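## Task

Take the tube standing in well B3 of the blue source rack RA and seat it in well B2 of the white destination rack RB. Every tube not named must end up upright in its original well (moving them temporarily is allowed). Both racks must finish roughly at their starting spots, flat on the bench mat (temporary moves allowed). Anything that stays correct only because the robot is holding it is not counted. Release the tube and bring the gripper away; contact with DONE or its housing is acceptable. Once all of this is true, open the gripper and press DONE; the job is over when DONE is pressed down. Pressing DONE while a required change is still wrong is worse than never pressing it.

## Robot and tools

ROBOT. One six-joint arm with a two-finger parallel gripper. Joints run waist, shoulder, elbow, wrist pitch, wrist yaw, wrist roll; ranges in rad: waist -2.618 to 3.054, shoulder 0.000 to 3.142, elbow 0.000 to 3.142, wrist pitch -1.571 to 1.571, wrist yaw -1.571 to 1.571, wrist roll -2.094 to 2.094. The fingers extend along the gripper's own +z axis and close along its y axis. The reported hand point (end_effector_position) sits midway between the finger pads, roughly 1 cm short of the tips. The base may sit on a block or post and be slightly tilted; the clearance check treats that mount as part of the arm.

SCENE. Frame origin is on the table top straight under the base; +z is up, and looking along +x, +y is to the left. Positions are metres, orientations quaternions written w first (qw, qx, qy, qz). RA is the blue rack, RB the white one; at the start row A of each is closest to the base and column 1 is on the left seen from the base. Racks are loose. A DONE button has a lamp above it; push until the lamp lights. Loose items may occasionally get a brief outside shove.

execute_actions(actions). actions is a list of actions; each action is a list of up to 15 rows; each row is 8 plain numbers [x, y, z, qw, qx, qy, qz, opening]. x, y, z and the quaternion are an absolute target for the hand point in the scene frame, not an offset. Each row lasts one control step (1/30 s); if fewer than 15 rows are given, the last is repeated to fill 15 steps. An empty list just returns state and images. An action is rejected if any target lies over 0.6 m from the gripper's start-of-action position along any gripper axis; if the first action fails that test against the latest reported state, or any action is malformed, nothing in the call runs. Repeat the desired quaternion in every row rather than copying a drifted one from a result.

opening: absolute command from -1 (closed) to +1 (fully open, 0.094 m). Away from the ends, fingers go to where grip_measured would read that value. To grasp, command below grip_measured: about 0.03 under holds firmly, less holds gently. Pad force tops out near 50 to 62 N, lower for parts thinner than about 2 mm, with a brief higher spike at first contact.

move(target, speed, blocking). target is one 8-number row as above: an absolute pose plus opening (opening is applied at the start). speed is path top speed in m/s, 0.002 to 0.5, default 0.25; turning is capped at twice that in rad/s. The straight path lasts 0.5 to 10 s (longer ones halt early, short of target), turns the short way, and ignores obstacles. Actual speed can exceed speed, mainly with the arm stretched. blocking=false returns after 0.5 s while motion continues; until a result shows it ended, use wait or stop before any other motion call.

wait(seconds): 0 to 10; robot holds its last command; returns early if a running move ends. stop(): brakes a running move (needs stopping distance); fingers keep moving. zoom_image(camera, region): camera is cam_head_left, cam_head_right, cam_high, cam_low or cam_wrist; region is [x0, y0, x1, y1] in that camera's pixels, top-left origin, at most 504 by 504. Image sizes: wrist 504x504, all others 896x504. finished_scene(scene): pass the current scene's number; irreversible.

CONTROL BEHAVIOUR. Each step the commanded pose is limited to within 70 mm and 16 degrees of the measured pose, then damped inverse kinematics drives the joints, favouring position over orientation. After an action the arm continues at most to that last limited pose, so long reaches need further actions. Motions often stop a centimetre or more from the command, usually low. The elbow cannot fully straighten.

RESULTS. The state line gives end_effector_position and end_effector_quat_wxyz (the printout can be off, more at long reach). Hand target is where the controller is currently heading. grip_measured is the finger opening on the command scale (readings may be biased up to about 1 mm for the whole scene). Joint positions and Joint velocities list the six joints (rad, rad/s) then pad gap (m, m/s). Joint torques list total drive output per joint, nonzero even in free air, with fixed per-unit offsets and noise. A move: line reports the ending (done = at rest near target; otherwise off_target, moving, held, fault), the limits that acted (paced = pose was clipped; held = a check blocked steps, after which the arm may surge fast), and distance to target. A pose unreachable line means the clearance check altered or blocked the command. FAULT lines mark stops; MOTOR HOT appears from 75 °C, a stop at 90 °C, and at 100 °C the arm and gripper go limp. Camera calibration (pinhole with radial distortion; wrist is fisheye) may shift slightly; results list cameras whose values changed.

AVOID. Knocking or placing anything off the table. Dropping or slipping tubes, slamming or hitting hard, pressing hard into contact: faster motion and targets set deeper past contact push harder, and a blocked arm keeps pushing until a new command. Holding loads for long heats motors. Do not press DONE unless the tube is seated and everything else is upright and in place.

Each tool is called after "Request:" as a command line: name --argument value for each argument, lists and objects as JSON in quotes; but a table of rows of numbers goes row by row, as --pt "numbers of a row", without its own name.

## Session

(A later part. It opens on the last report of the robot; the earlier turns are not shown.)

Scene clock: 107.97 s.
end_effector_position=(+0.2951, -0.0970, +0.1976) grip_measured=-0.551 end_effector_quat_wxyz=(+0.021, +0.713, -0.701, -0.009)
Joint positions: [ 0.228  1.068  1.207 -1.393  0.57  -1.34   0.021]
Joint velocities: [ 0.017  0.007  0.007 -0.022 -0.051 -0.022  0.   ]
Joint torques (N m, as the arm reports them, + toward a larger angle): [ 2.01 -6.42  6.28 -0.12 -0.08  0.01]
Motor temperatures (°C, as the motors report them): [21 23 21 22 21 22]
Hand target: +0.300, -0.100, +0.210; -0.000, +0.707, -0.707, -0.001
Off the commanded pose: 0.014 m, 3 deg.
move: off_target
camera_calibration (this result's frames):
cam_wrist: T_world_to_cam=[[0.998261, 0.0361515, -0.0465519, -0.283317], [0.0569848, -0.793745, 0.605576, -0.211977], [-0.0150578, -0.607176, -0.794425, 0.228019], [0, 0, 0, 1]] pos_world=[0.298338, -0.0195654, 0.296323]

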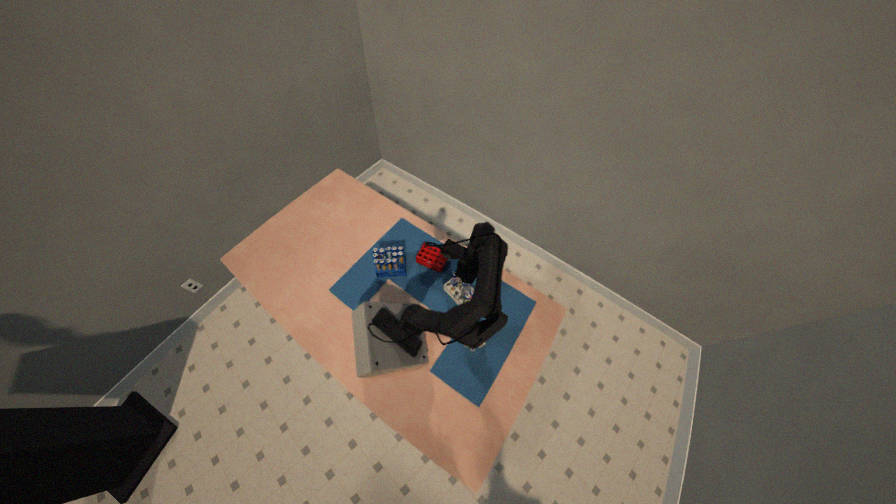

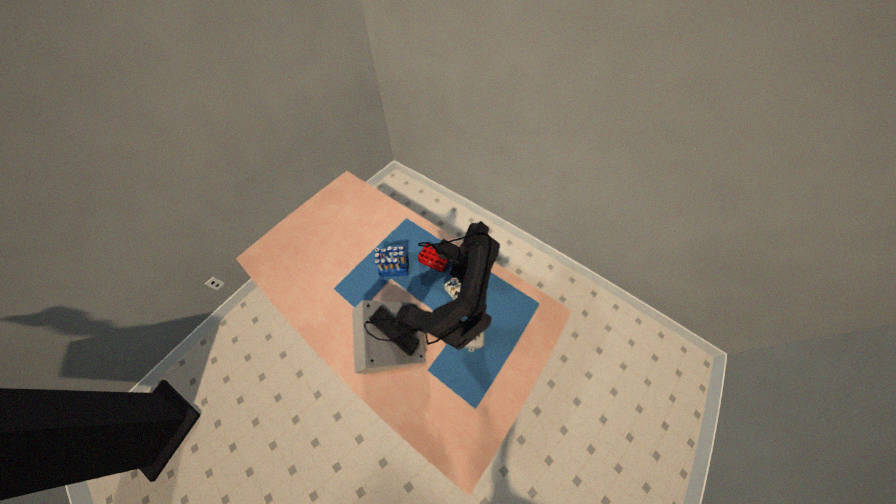

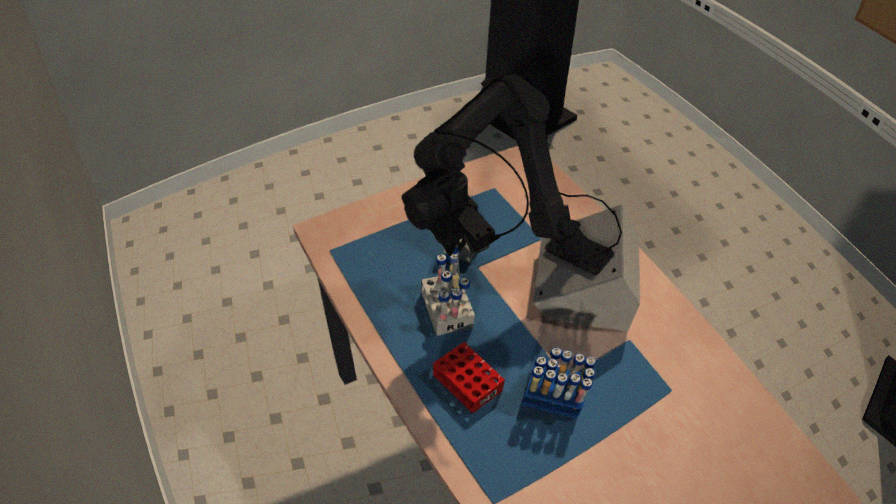

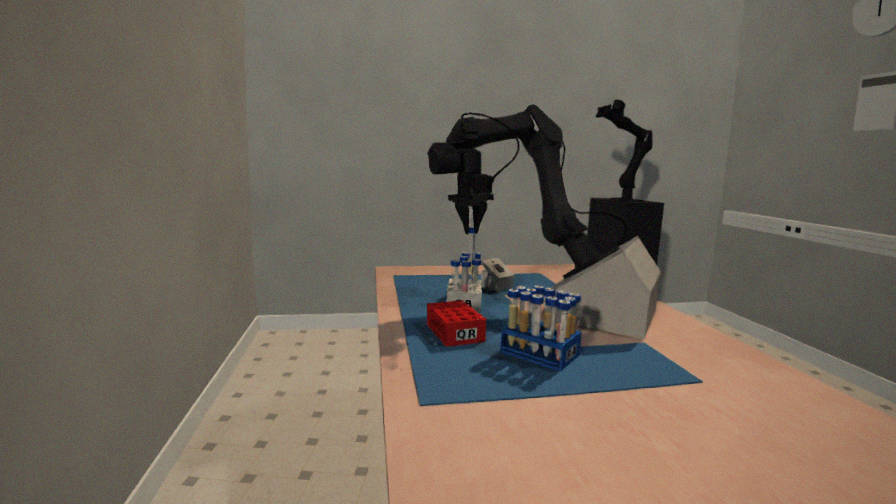

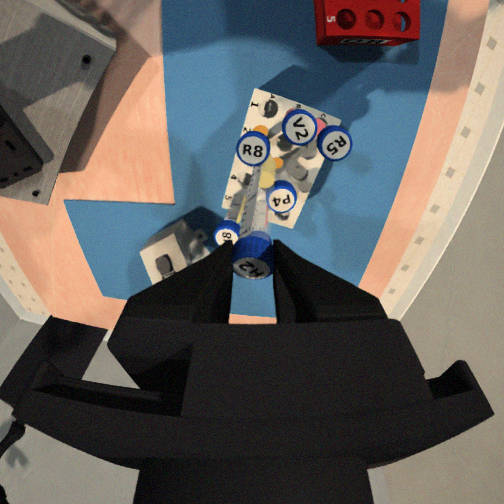

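Request:
move --target '[0.322,-0.064,0.19,0.128,0.695,-0.706,0.031,-0.58]' --speed 0.025

Request:
zoom_image --camera "cam_wrist" --region '[150,70,370,290]'

Request:
zoom_image --camera "cam_low" --region '[400,190,540,320]'

Scene clock: 125.43 s.
end_effector_position=(+0.3176, -0.0666, +0.1824) grip_measured=-0.550 end_effector_quat_wxyz=(+0.128, +0.694, -0.708, +0.029)
Joint positions: [ 0.393  1.392  1.324 -1.535  0.741 -0.955  0.021]
Joint velocities: [-0.017 -0.017  0.032 -0.051  0.022 -0.022 -0.   ]
Joint torques (N m, as the arm reports them, + toward a larger angle): [ 4.03 -4.72  5.75 -0.45  0.02  0.04]
Motor temperatures (°C, as the motors report them): [21 23 21 22 21 22]
Hand target: +0.322, -0.063, +0.189; +0.120, +0.697, -0.707, +0.030
Off the commanded pose: 0.009 m, 0 deg.
joint sent to its limit — the command would take joint 4 (wrist pitch) past its lower limit, so that joint was sent only as far as its limit.
move: done
camera_calibration (this result's frames):
cam_wrist: T_world_to_cam=[[0.989373, -0.0167461, -0.144434, -0.2904], [0.0981968, -0.655637, 0.748664, -0.209927], [-0.107234, -0.75489, -0.647025, 0.227275], [0, 0, 0, 1]] pos_world=[0.3323, 0.0290683, 0.262274]

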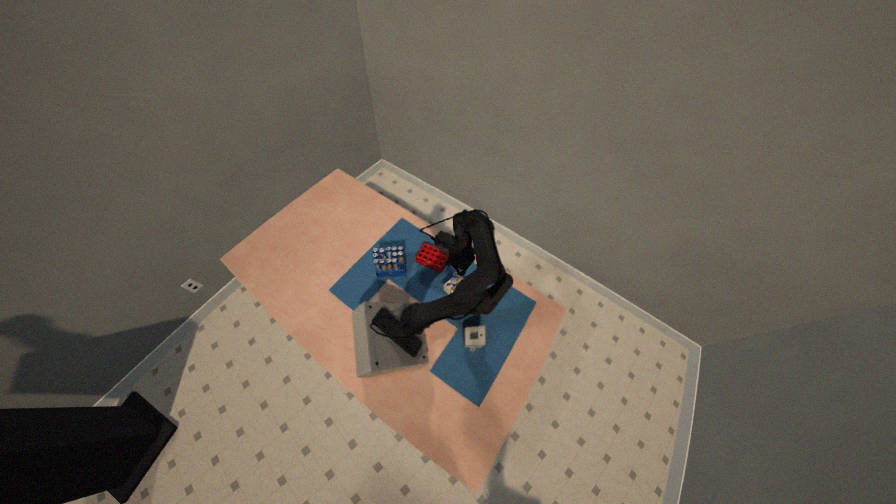

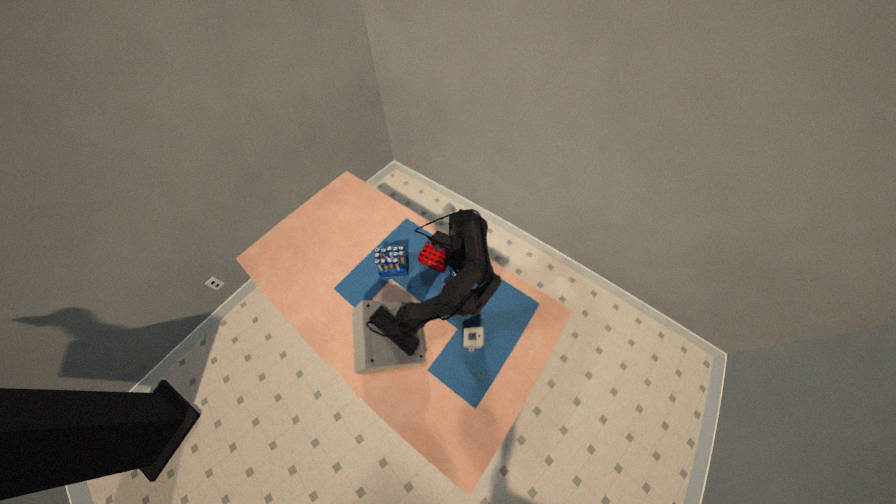

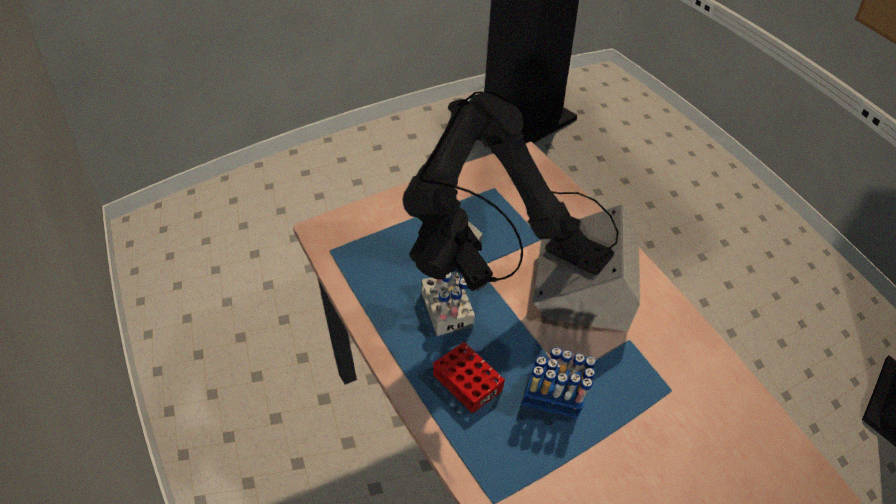

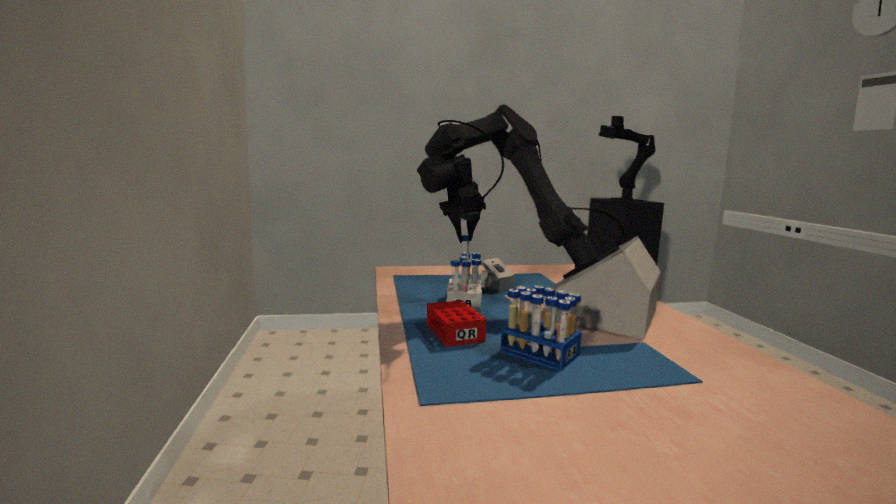

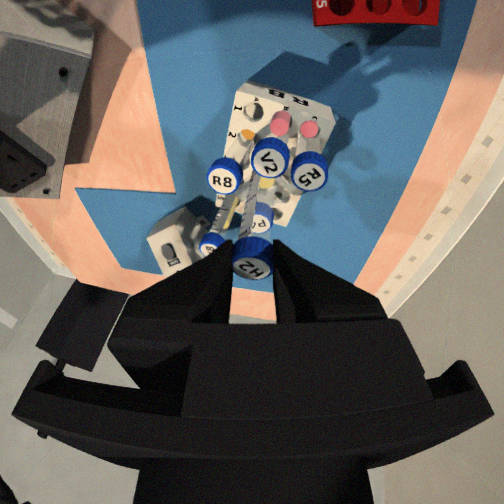

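Region (150, 70, 370, 290) of cam_wrist's 504x504 image, scaled by 2.291, with more detail than that image has.

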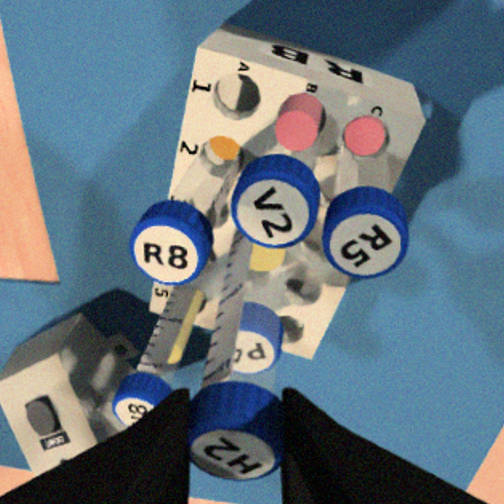

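Region (400, 190, 540, 320) of cam_low's 896x504 image, scaled by 3.600, with more detail than that image has; it fills the top 468 rows of this view, and the rest is white.

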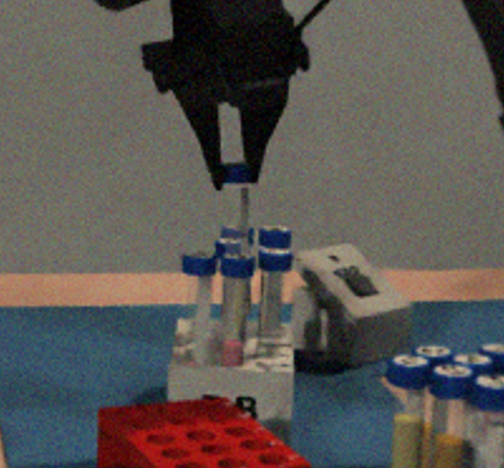

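Request:
move --target '[0.322,-0.064,0.14,0.128,0.695,-0.706,0.031,-0.58]' --speed 0.015

Request:
zoom_image --camera "cam_low" --region '[400,190,540,320]'

Scene clock: 133.80 s.
end_effector_position=(+0.3204, -0.0682, +0.1459) grip_measured=-0.550 end_effector_quat_wxyz=(+0.127, +0.691, -0.711, +0.033)
Joint positions: [ 0.296  1.392  1.213 -1.33   0.746 -1.081  0.021]
Joint velocities: [ 0.007 -0.007 -0.002  0.066 -0.066 -0.007 -0.   ]
Joint torques (N m, as the arm reports them, + toward a larger angle): [ 2.05 -4.48  3.6  -0.07  0.05 -0.11]
Motor temperatures (°C, as the motors report them): [21 23 21 22 21 22]
Hand target: +0.322, -0.065, +0.140; +0.129, +0.695, -0.706, +0.032
Off the commanded pose: 0.007 m, 1 deg.
move: done
camera_calibration (this result's frames):
cam_wrist: T_world_to_cam=[[0.990314, -0.0249278, -0.136591, -0.300444], [0.087443, -0.65218, 0.753004, -0.180818], [-0.107852, -0.757654, -0.643683, 0.202254], [0, 0, 0, 1]] pos_world=[0.335159, 0.0278237, 0.225306]

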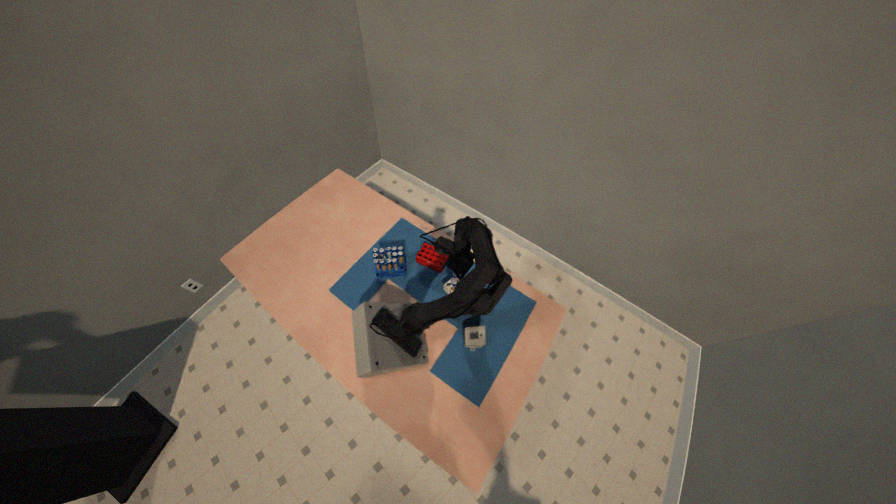

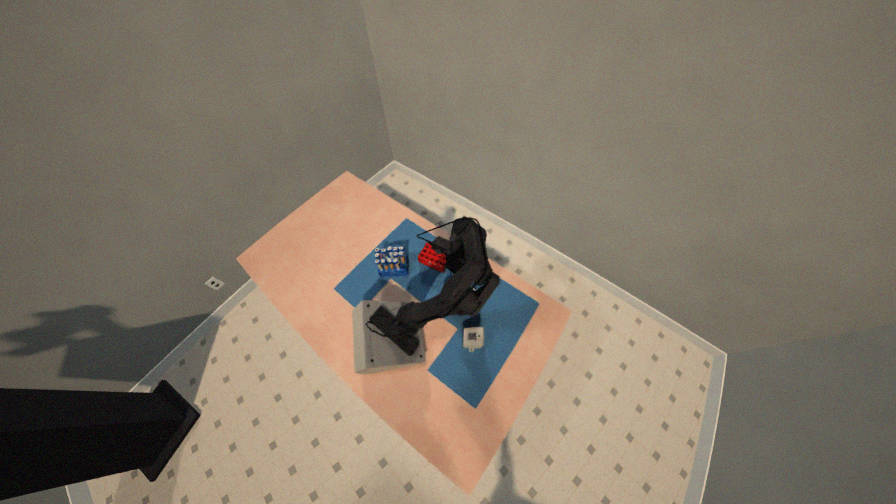

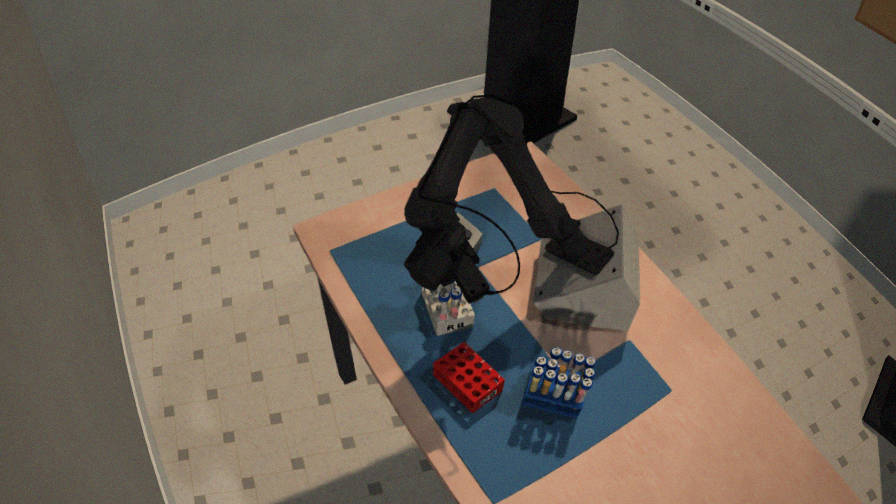

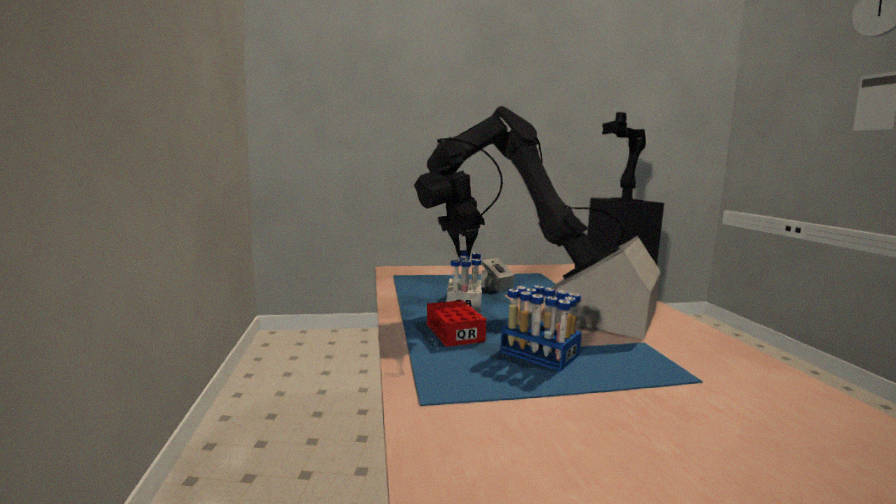

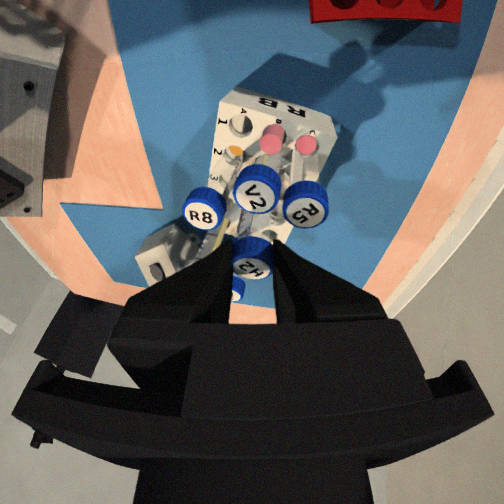

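Region (400, 190, 540, 320) of cam_low's 896x504 image, scaled by 3.600, with more detail than that image has; it fills the top 468 rows of this view, and the rest is white.

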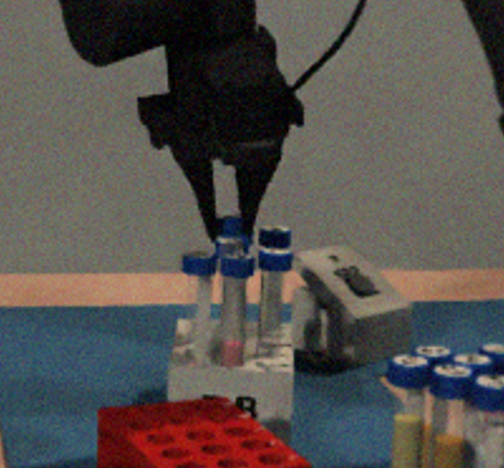

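In. Slightly lower, then open wider and go straight up.

Request:
move --target '[0.322,-0.064,0.132,0.128,0.695,-0.706,0.031,-0.58]' --speed 0.015

Request:
move --target '[0.322,-0.064,0.132,0.128,0.695,-0.706,0.031,-0.3]'

Request:
move --target '[0.322,-0.066,0.19,0.06,0.705,-0.706,0,-0.3]' --speed 0.05

Request:
zoom_image --camera "cam_low" --region '[400,190,540,320]'

Scene clock: 140.50 s.
end_effector_position=(+0.3208, -0.0666, +0.1357) grip_measured=-0.550 end_effector_quat_wxyz=(+0.130, +0.693, -0.709, +0.031)
Joint positions: [ 0.276  1.407  1.192 -1.285  0.744 -1.107  0.021]
Joint velocities: [-0.002  0.007  0.012 -0.022  0.051 -0.022 -0.002]
Joint torques (N m, as the arm reports them, + toward a larger angle): [ 2.21 -5.63  3.47 -0.07  0.09 -0.13]
Motor temperatures (°C, as the motors report them): [21 23 21 22 21 22]
Hand target: +0.322, -0.064, +0.132; +0.128, +0.695, -0.706, +0.031
Off the commanded pose: 0.005 m, 0 deg.
move: done
camera_calibration (this result's frames):
cam_wrist: T_world_to_cam=[[0.989417, -0.0208279, -0.143597, -0.300705], [0.0955901, -0.650974, 0.753057, -0.174734], [-0.109163, -0.758814, -0.642094, 0.197146], [0, 0, 0, 1]] pos_world=[0.335747, 0.0295867, 0.214991]

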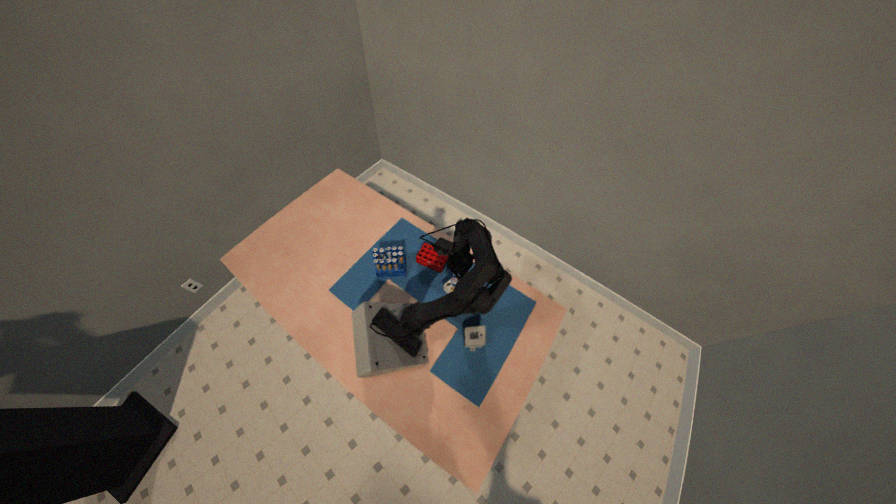

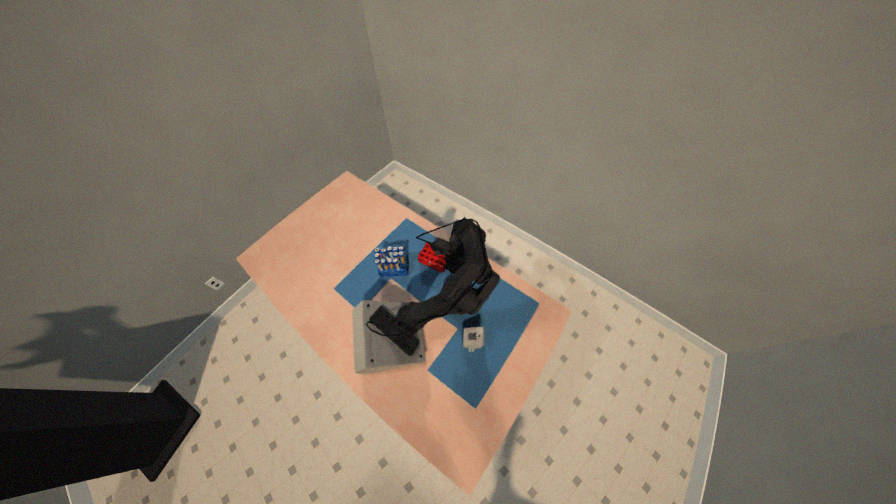

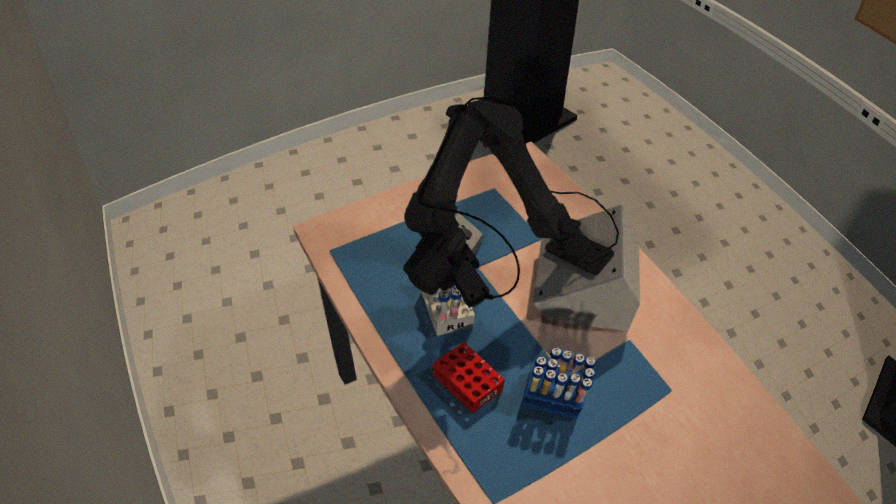

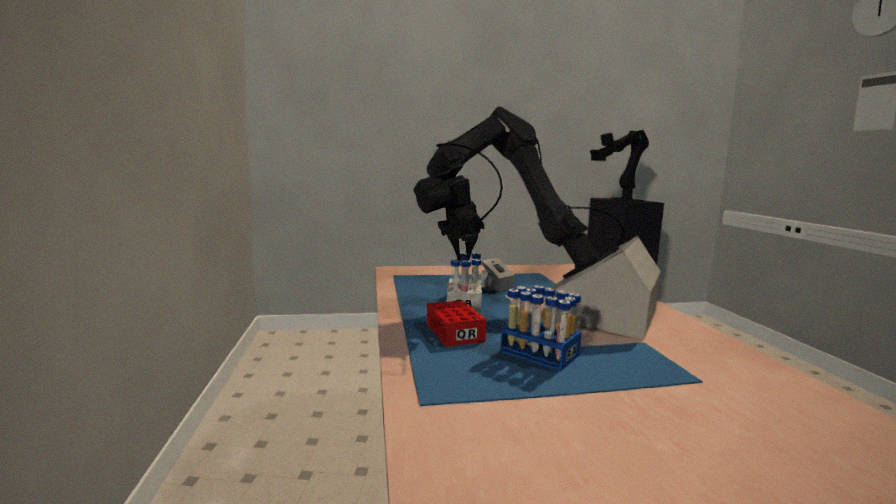

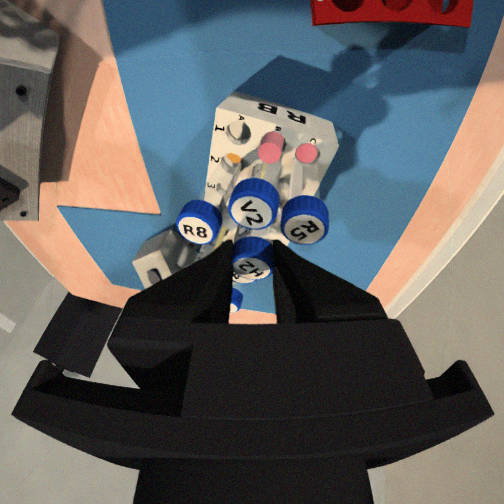

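Scene clock: 141.20 s.
end_effector_position=(+0.3231, -0.0657, +0.1352) grip_measured=-0.301 end_effector_quat_wxyz=(+0.126, +0.690, -0.712, +0.034)
Joint positions: [ 0.276  1.407  1.192 -1.273  0.745 -1.107  0.033]
Joint velocities: [ 0.002 -0.017  0.002 -0.037 -0.081  0.051  0.   ]
Joint torques (N m, as the arm reports them, + toward a larger angle): [ 2.28 -5.62  3.36 -0.16  0.02 -0.1 ]
Motor temperatures (°C, as the motors report them): [21 23 21 22 21 22]
Hand target: +0.322, -0.064, +0.132; +0.128, +0.695, -0.707, +0.031
Off the commanded pose: 0.004 m, 1 deg.
move: done
camera_calibration (this result's frames):
cam_wrist: T_world_to_cam=[[0.990666, -0.0269916, -0.13361, -0.305146], [0.083708, -0.653127, 0.752608, -0.170238], [-0.107578, -0.756767, -0.644771, 0.197695], [0, 0, 0, 1]] pos_world=[0.337816, 0.0301859, 0.214821]

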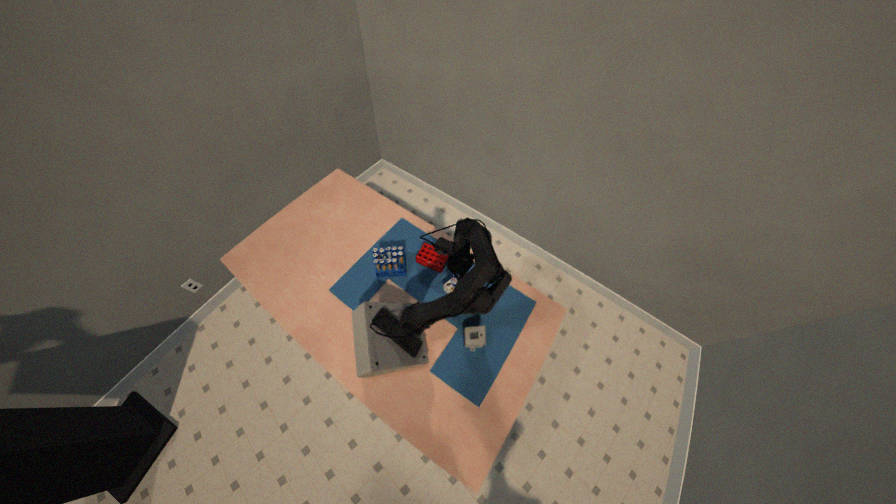

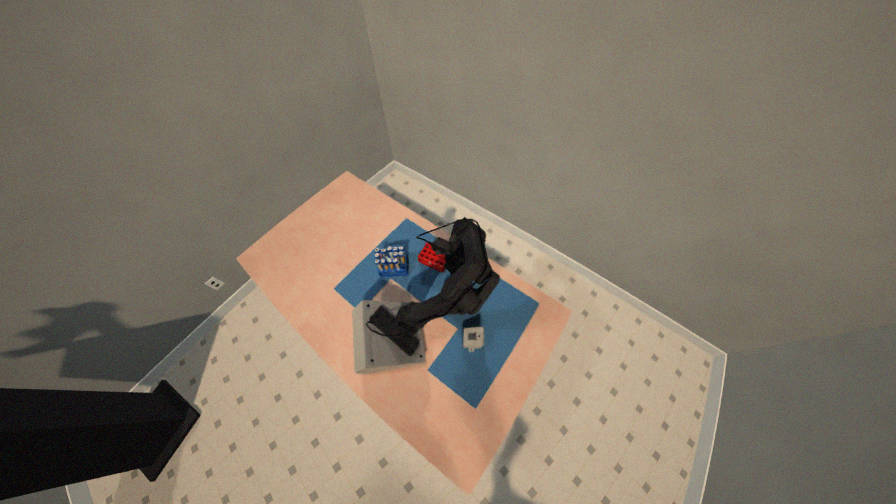

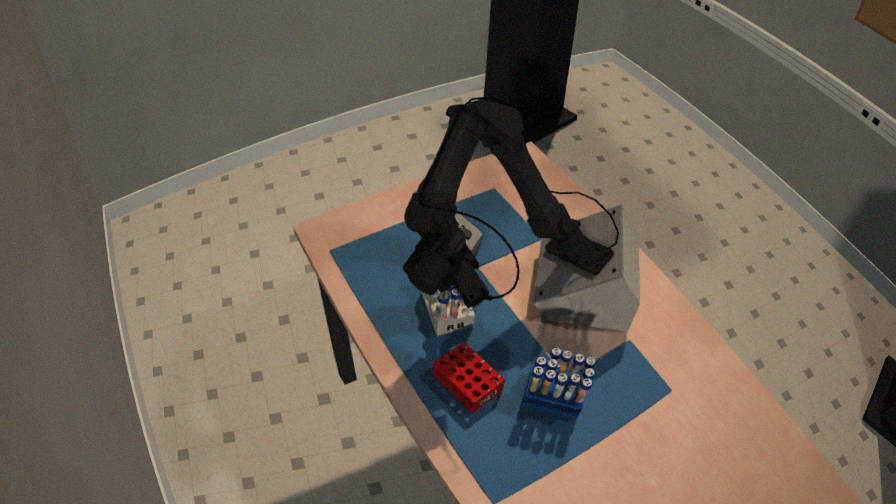

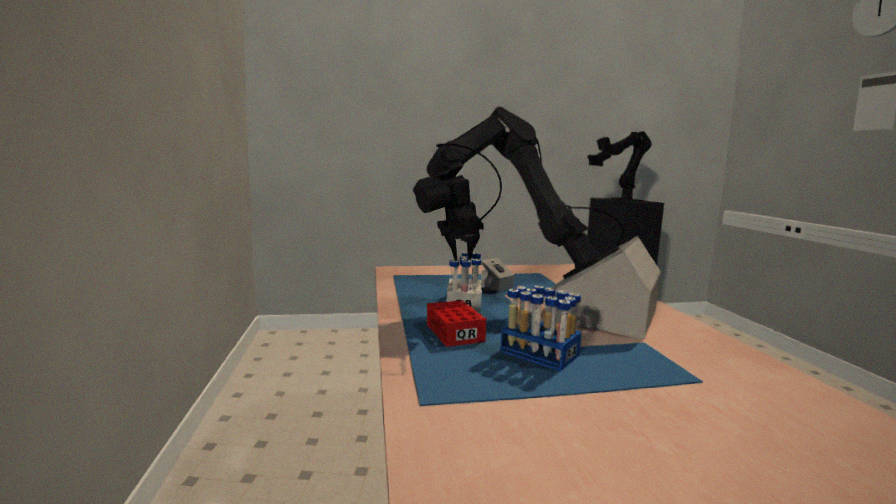

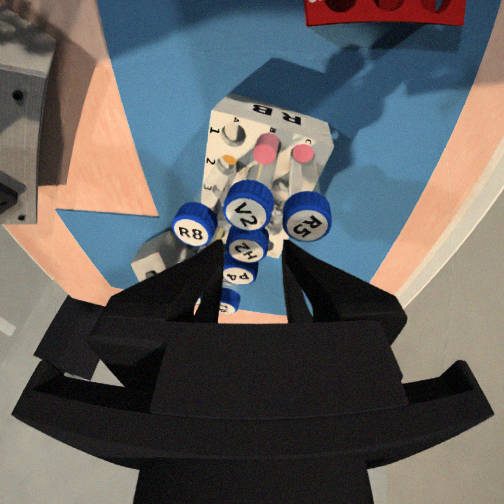

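Scene clock: 143.07 s.
end_effector_position=(+0.3185, -0.0662, +0.1762) grip_measured=-0.301 end_effector_quat_wxyz=(+0.084, +0.702, -0.707, -0.000)
Joint positions: [ 0.327  1.316  1.278 -1.417  0.66  -1.12   0.033]
Joint velocities: [ 0.002  0.002  0.007  0.022 -0.066  0.037 -0.   ]
Joint torques (N m, as the arm reports them, + toward a larger angle): [ 3.69 -8.36  5.91 -0.33 -0.14 -0.09]
Motor temperatures (°C, as the motors report them): [21 23 21 22 21 22]
Hand target: +0.322, -0.066, +0.190; +0.060, +0.705, -0.707, -0.001
Off the commanded pose: 0.014 m, 3 deg.
move: off_target
camera_calibration (this result's frames):
cam_wrist: T_world_to_cam=[[0.992248, 0.00502757, -0.124168, -0.295228], [0.0885419, -0.729705, 0.678006, -0.194437], [-0.0871975, -0.683744, -0.724493, 0.235623], [0, 0, 0, 1]] pos_world=[0.330701, 0.0207085, 0.265878]

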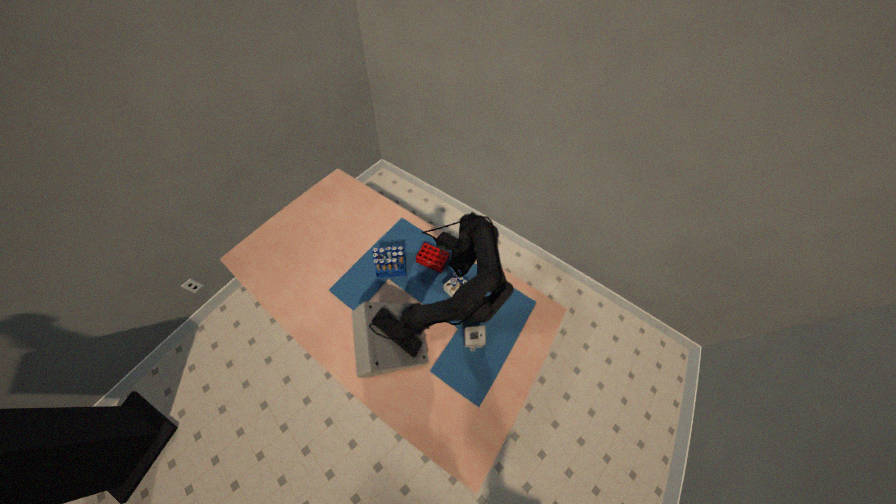

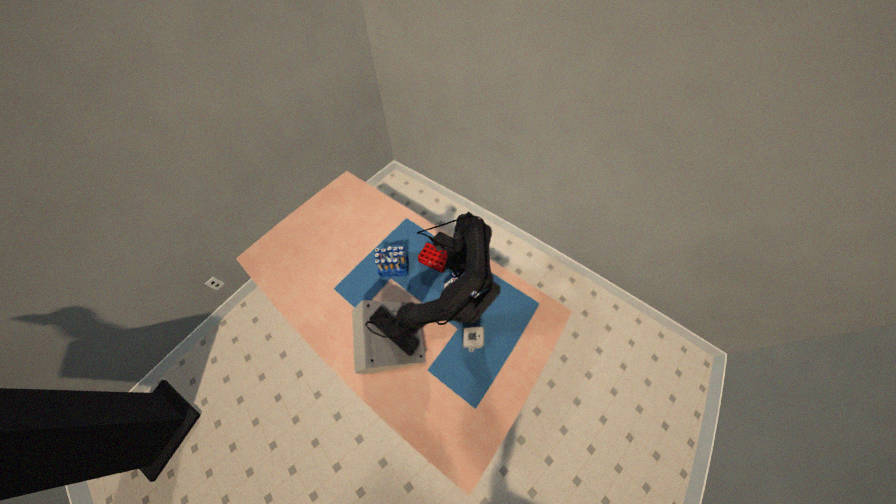

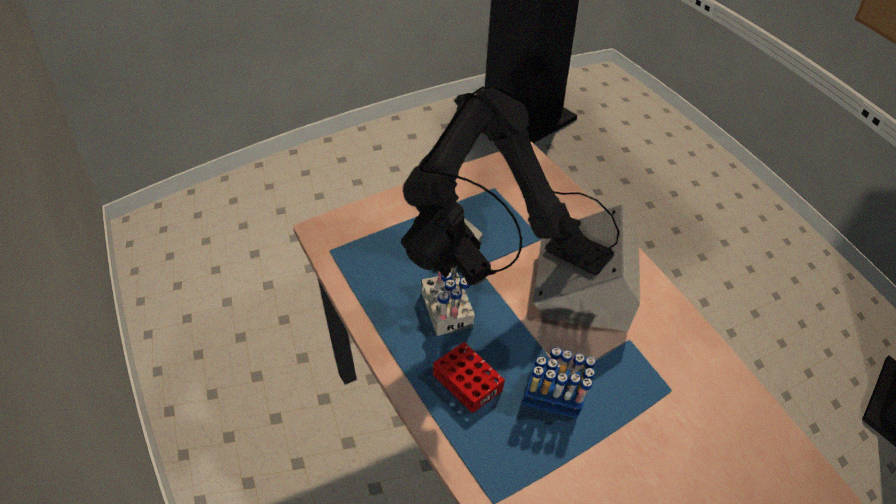

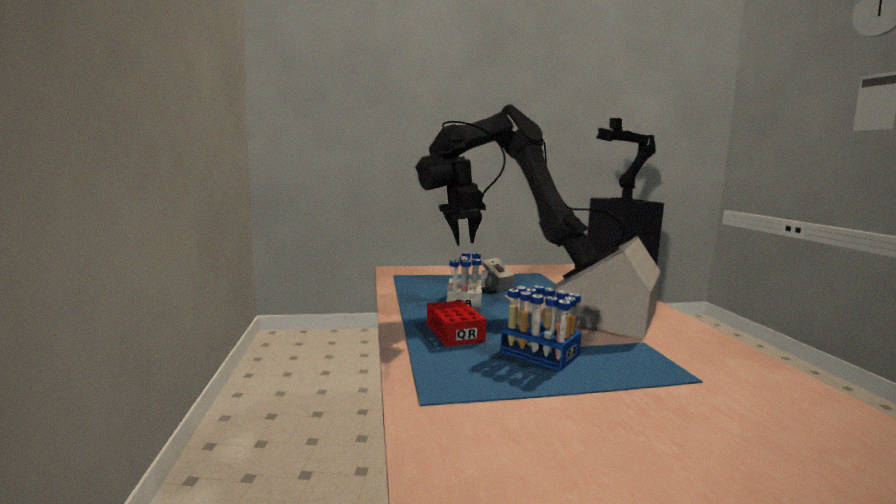

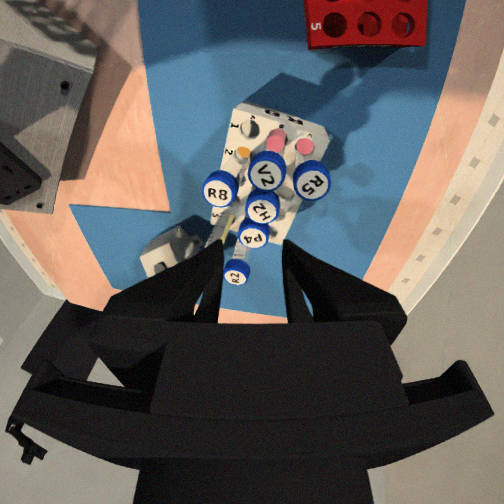

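Region (400, 190, 540, 320) of cam_low's 896x504 image, scaled by 3.600, with more detail than that image has; it fills the top 468 rows of this view, and the rest is white.

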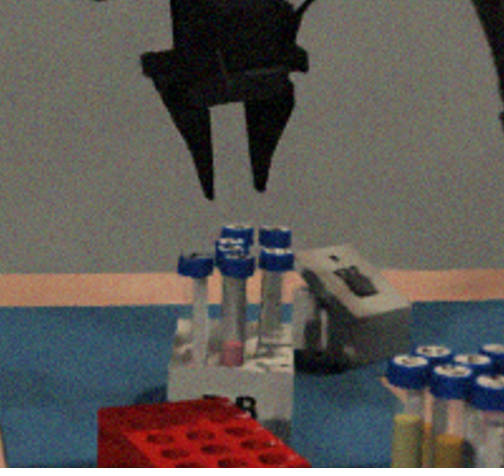

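Request:
move --target '[0.18,-0.235,0.13,0,0.707,-0.707,0,-1]' --speed 0.15

Scene clock: 151.60 s.
end_effector_position=(+0.1773, -0.2381, +0.1365) grip_measured=-0.989 end_effector_quat_wxyz=(-0.167, -0.609, +0.775, -0.019)
Joint positions: [-0.851  0.805  0.85  -0.971  0.32  -2.075  0.001]
Joint velocities: [-0.007  0.002 -0.002 -0.022 -0.095  0.007 -0.001]
Joint torques (N m, as the arm reports them, + toward a larger angle): [-0.91 -4.3   4.59  0.07  0.07 -0.09]
Motor temperatures (°C, as the motors report them): [21 23 21 22 21 22]
Hand target: +0.176, -0.238, +0.134; -0.167, -0.611, +0.774, -0.013
Off the commanded pose: 0.008 m, 24 deg; orientation clipped at the last step of the last action.
joint sent to its limit — the command would take joint 6 (wrist roll) past its lower limit, so that joint was sent only as far as its limit.
move: off_target; limits=paced
camera_calibration (this result's frames):
cam_wrist: T_world_to_cam=[[0.953156, -0.240298, -0.183714, -0.202474], [-0.00559089, -0.621252, 0.783591, -0.252404], [-0.302429, -0.745857, -0.593493, 0.0825145], [0, 0, 0, 1]] pos_world=[0.216533, -0.143917, 0.209556]

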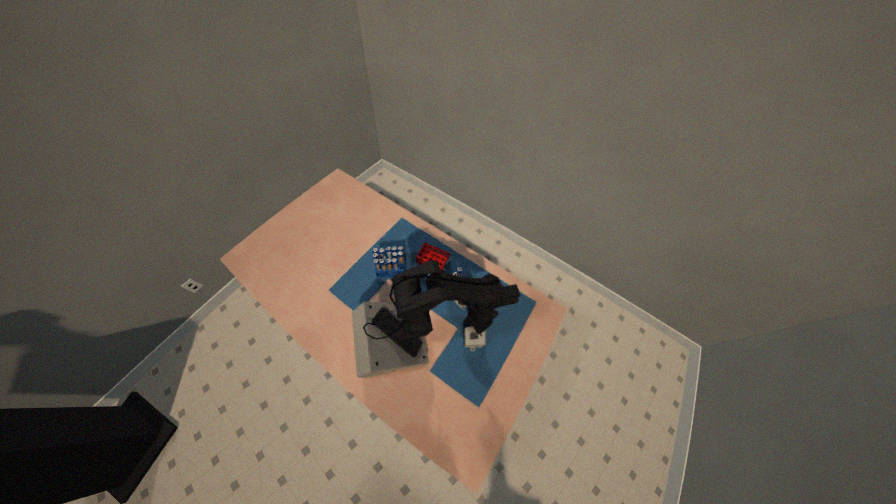

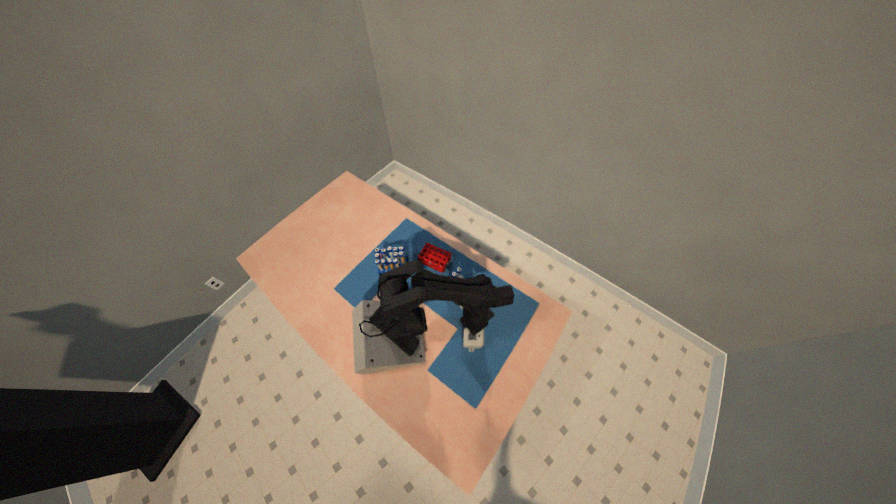

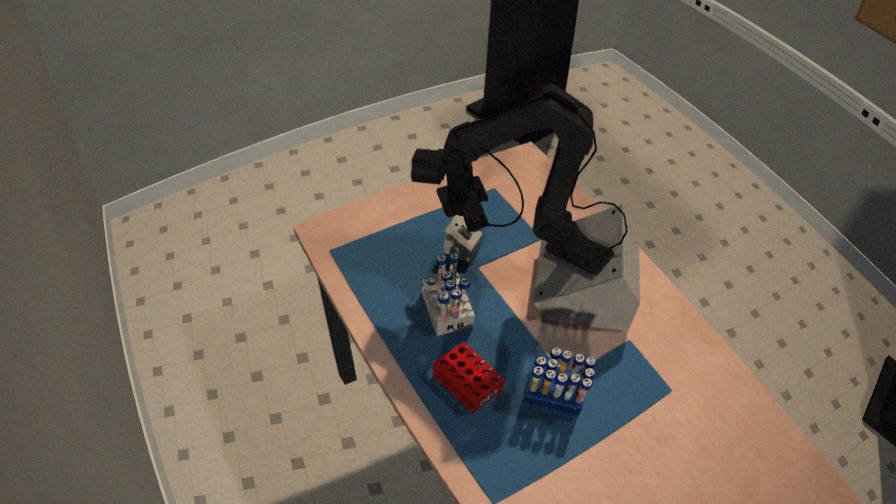

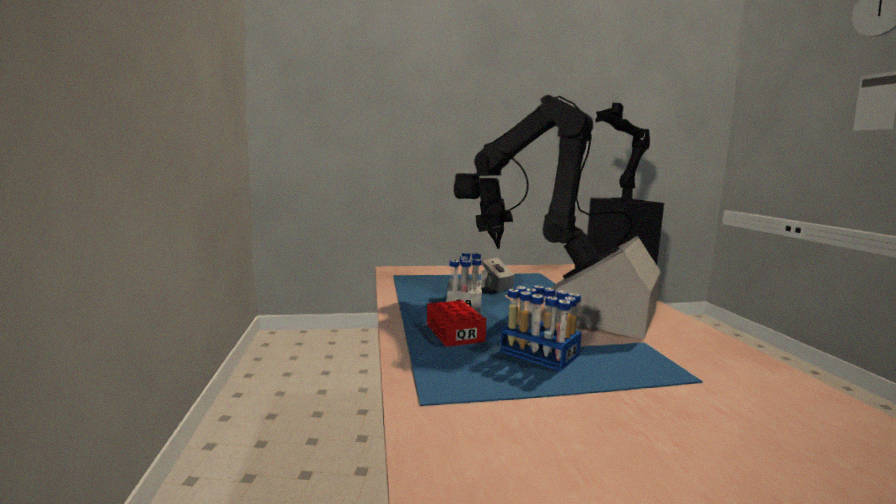

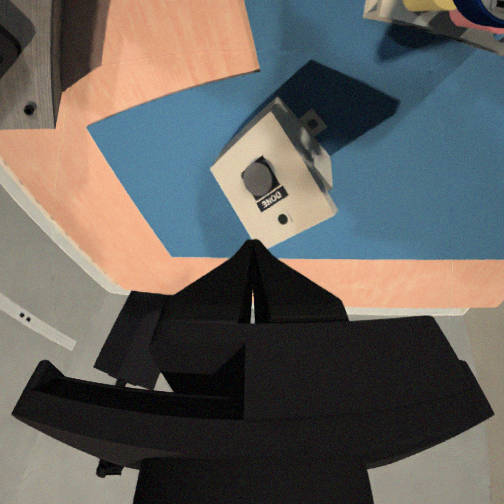

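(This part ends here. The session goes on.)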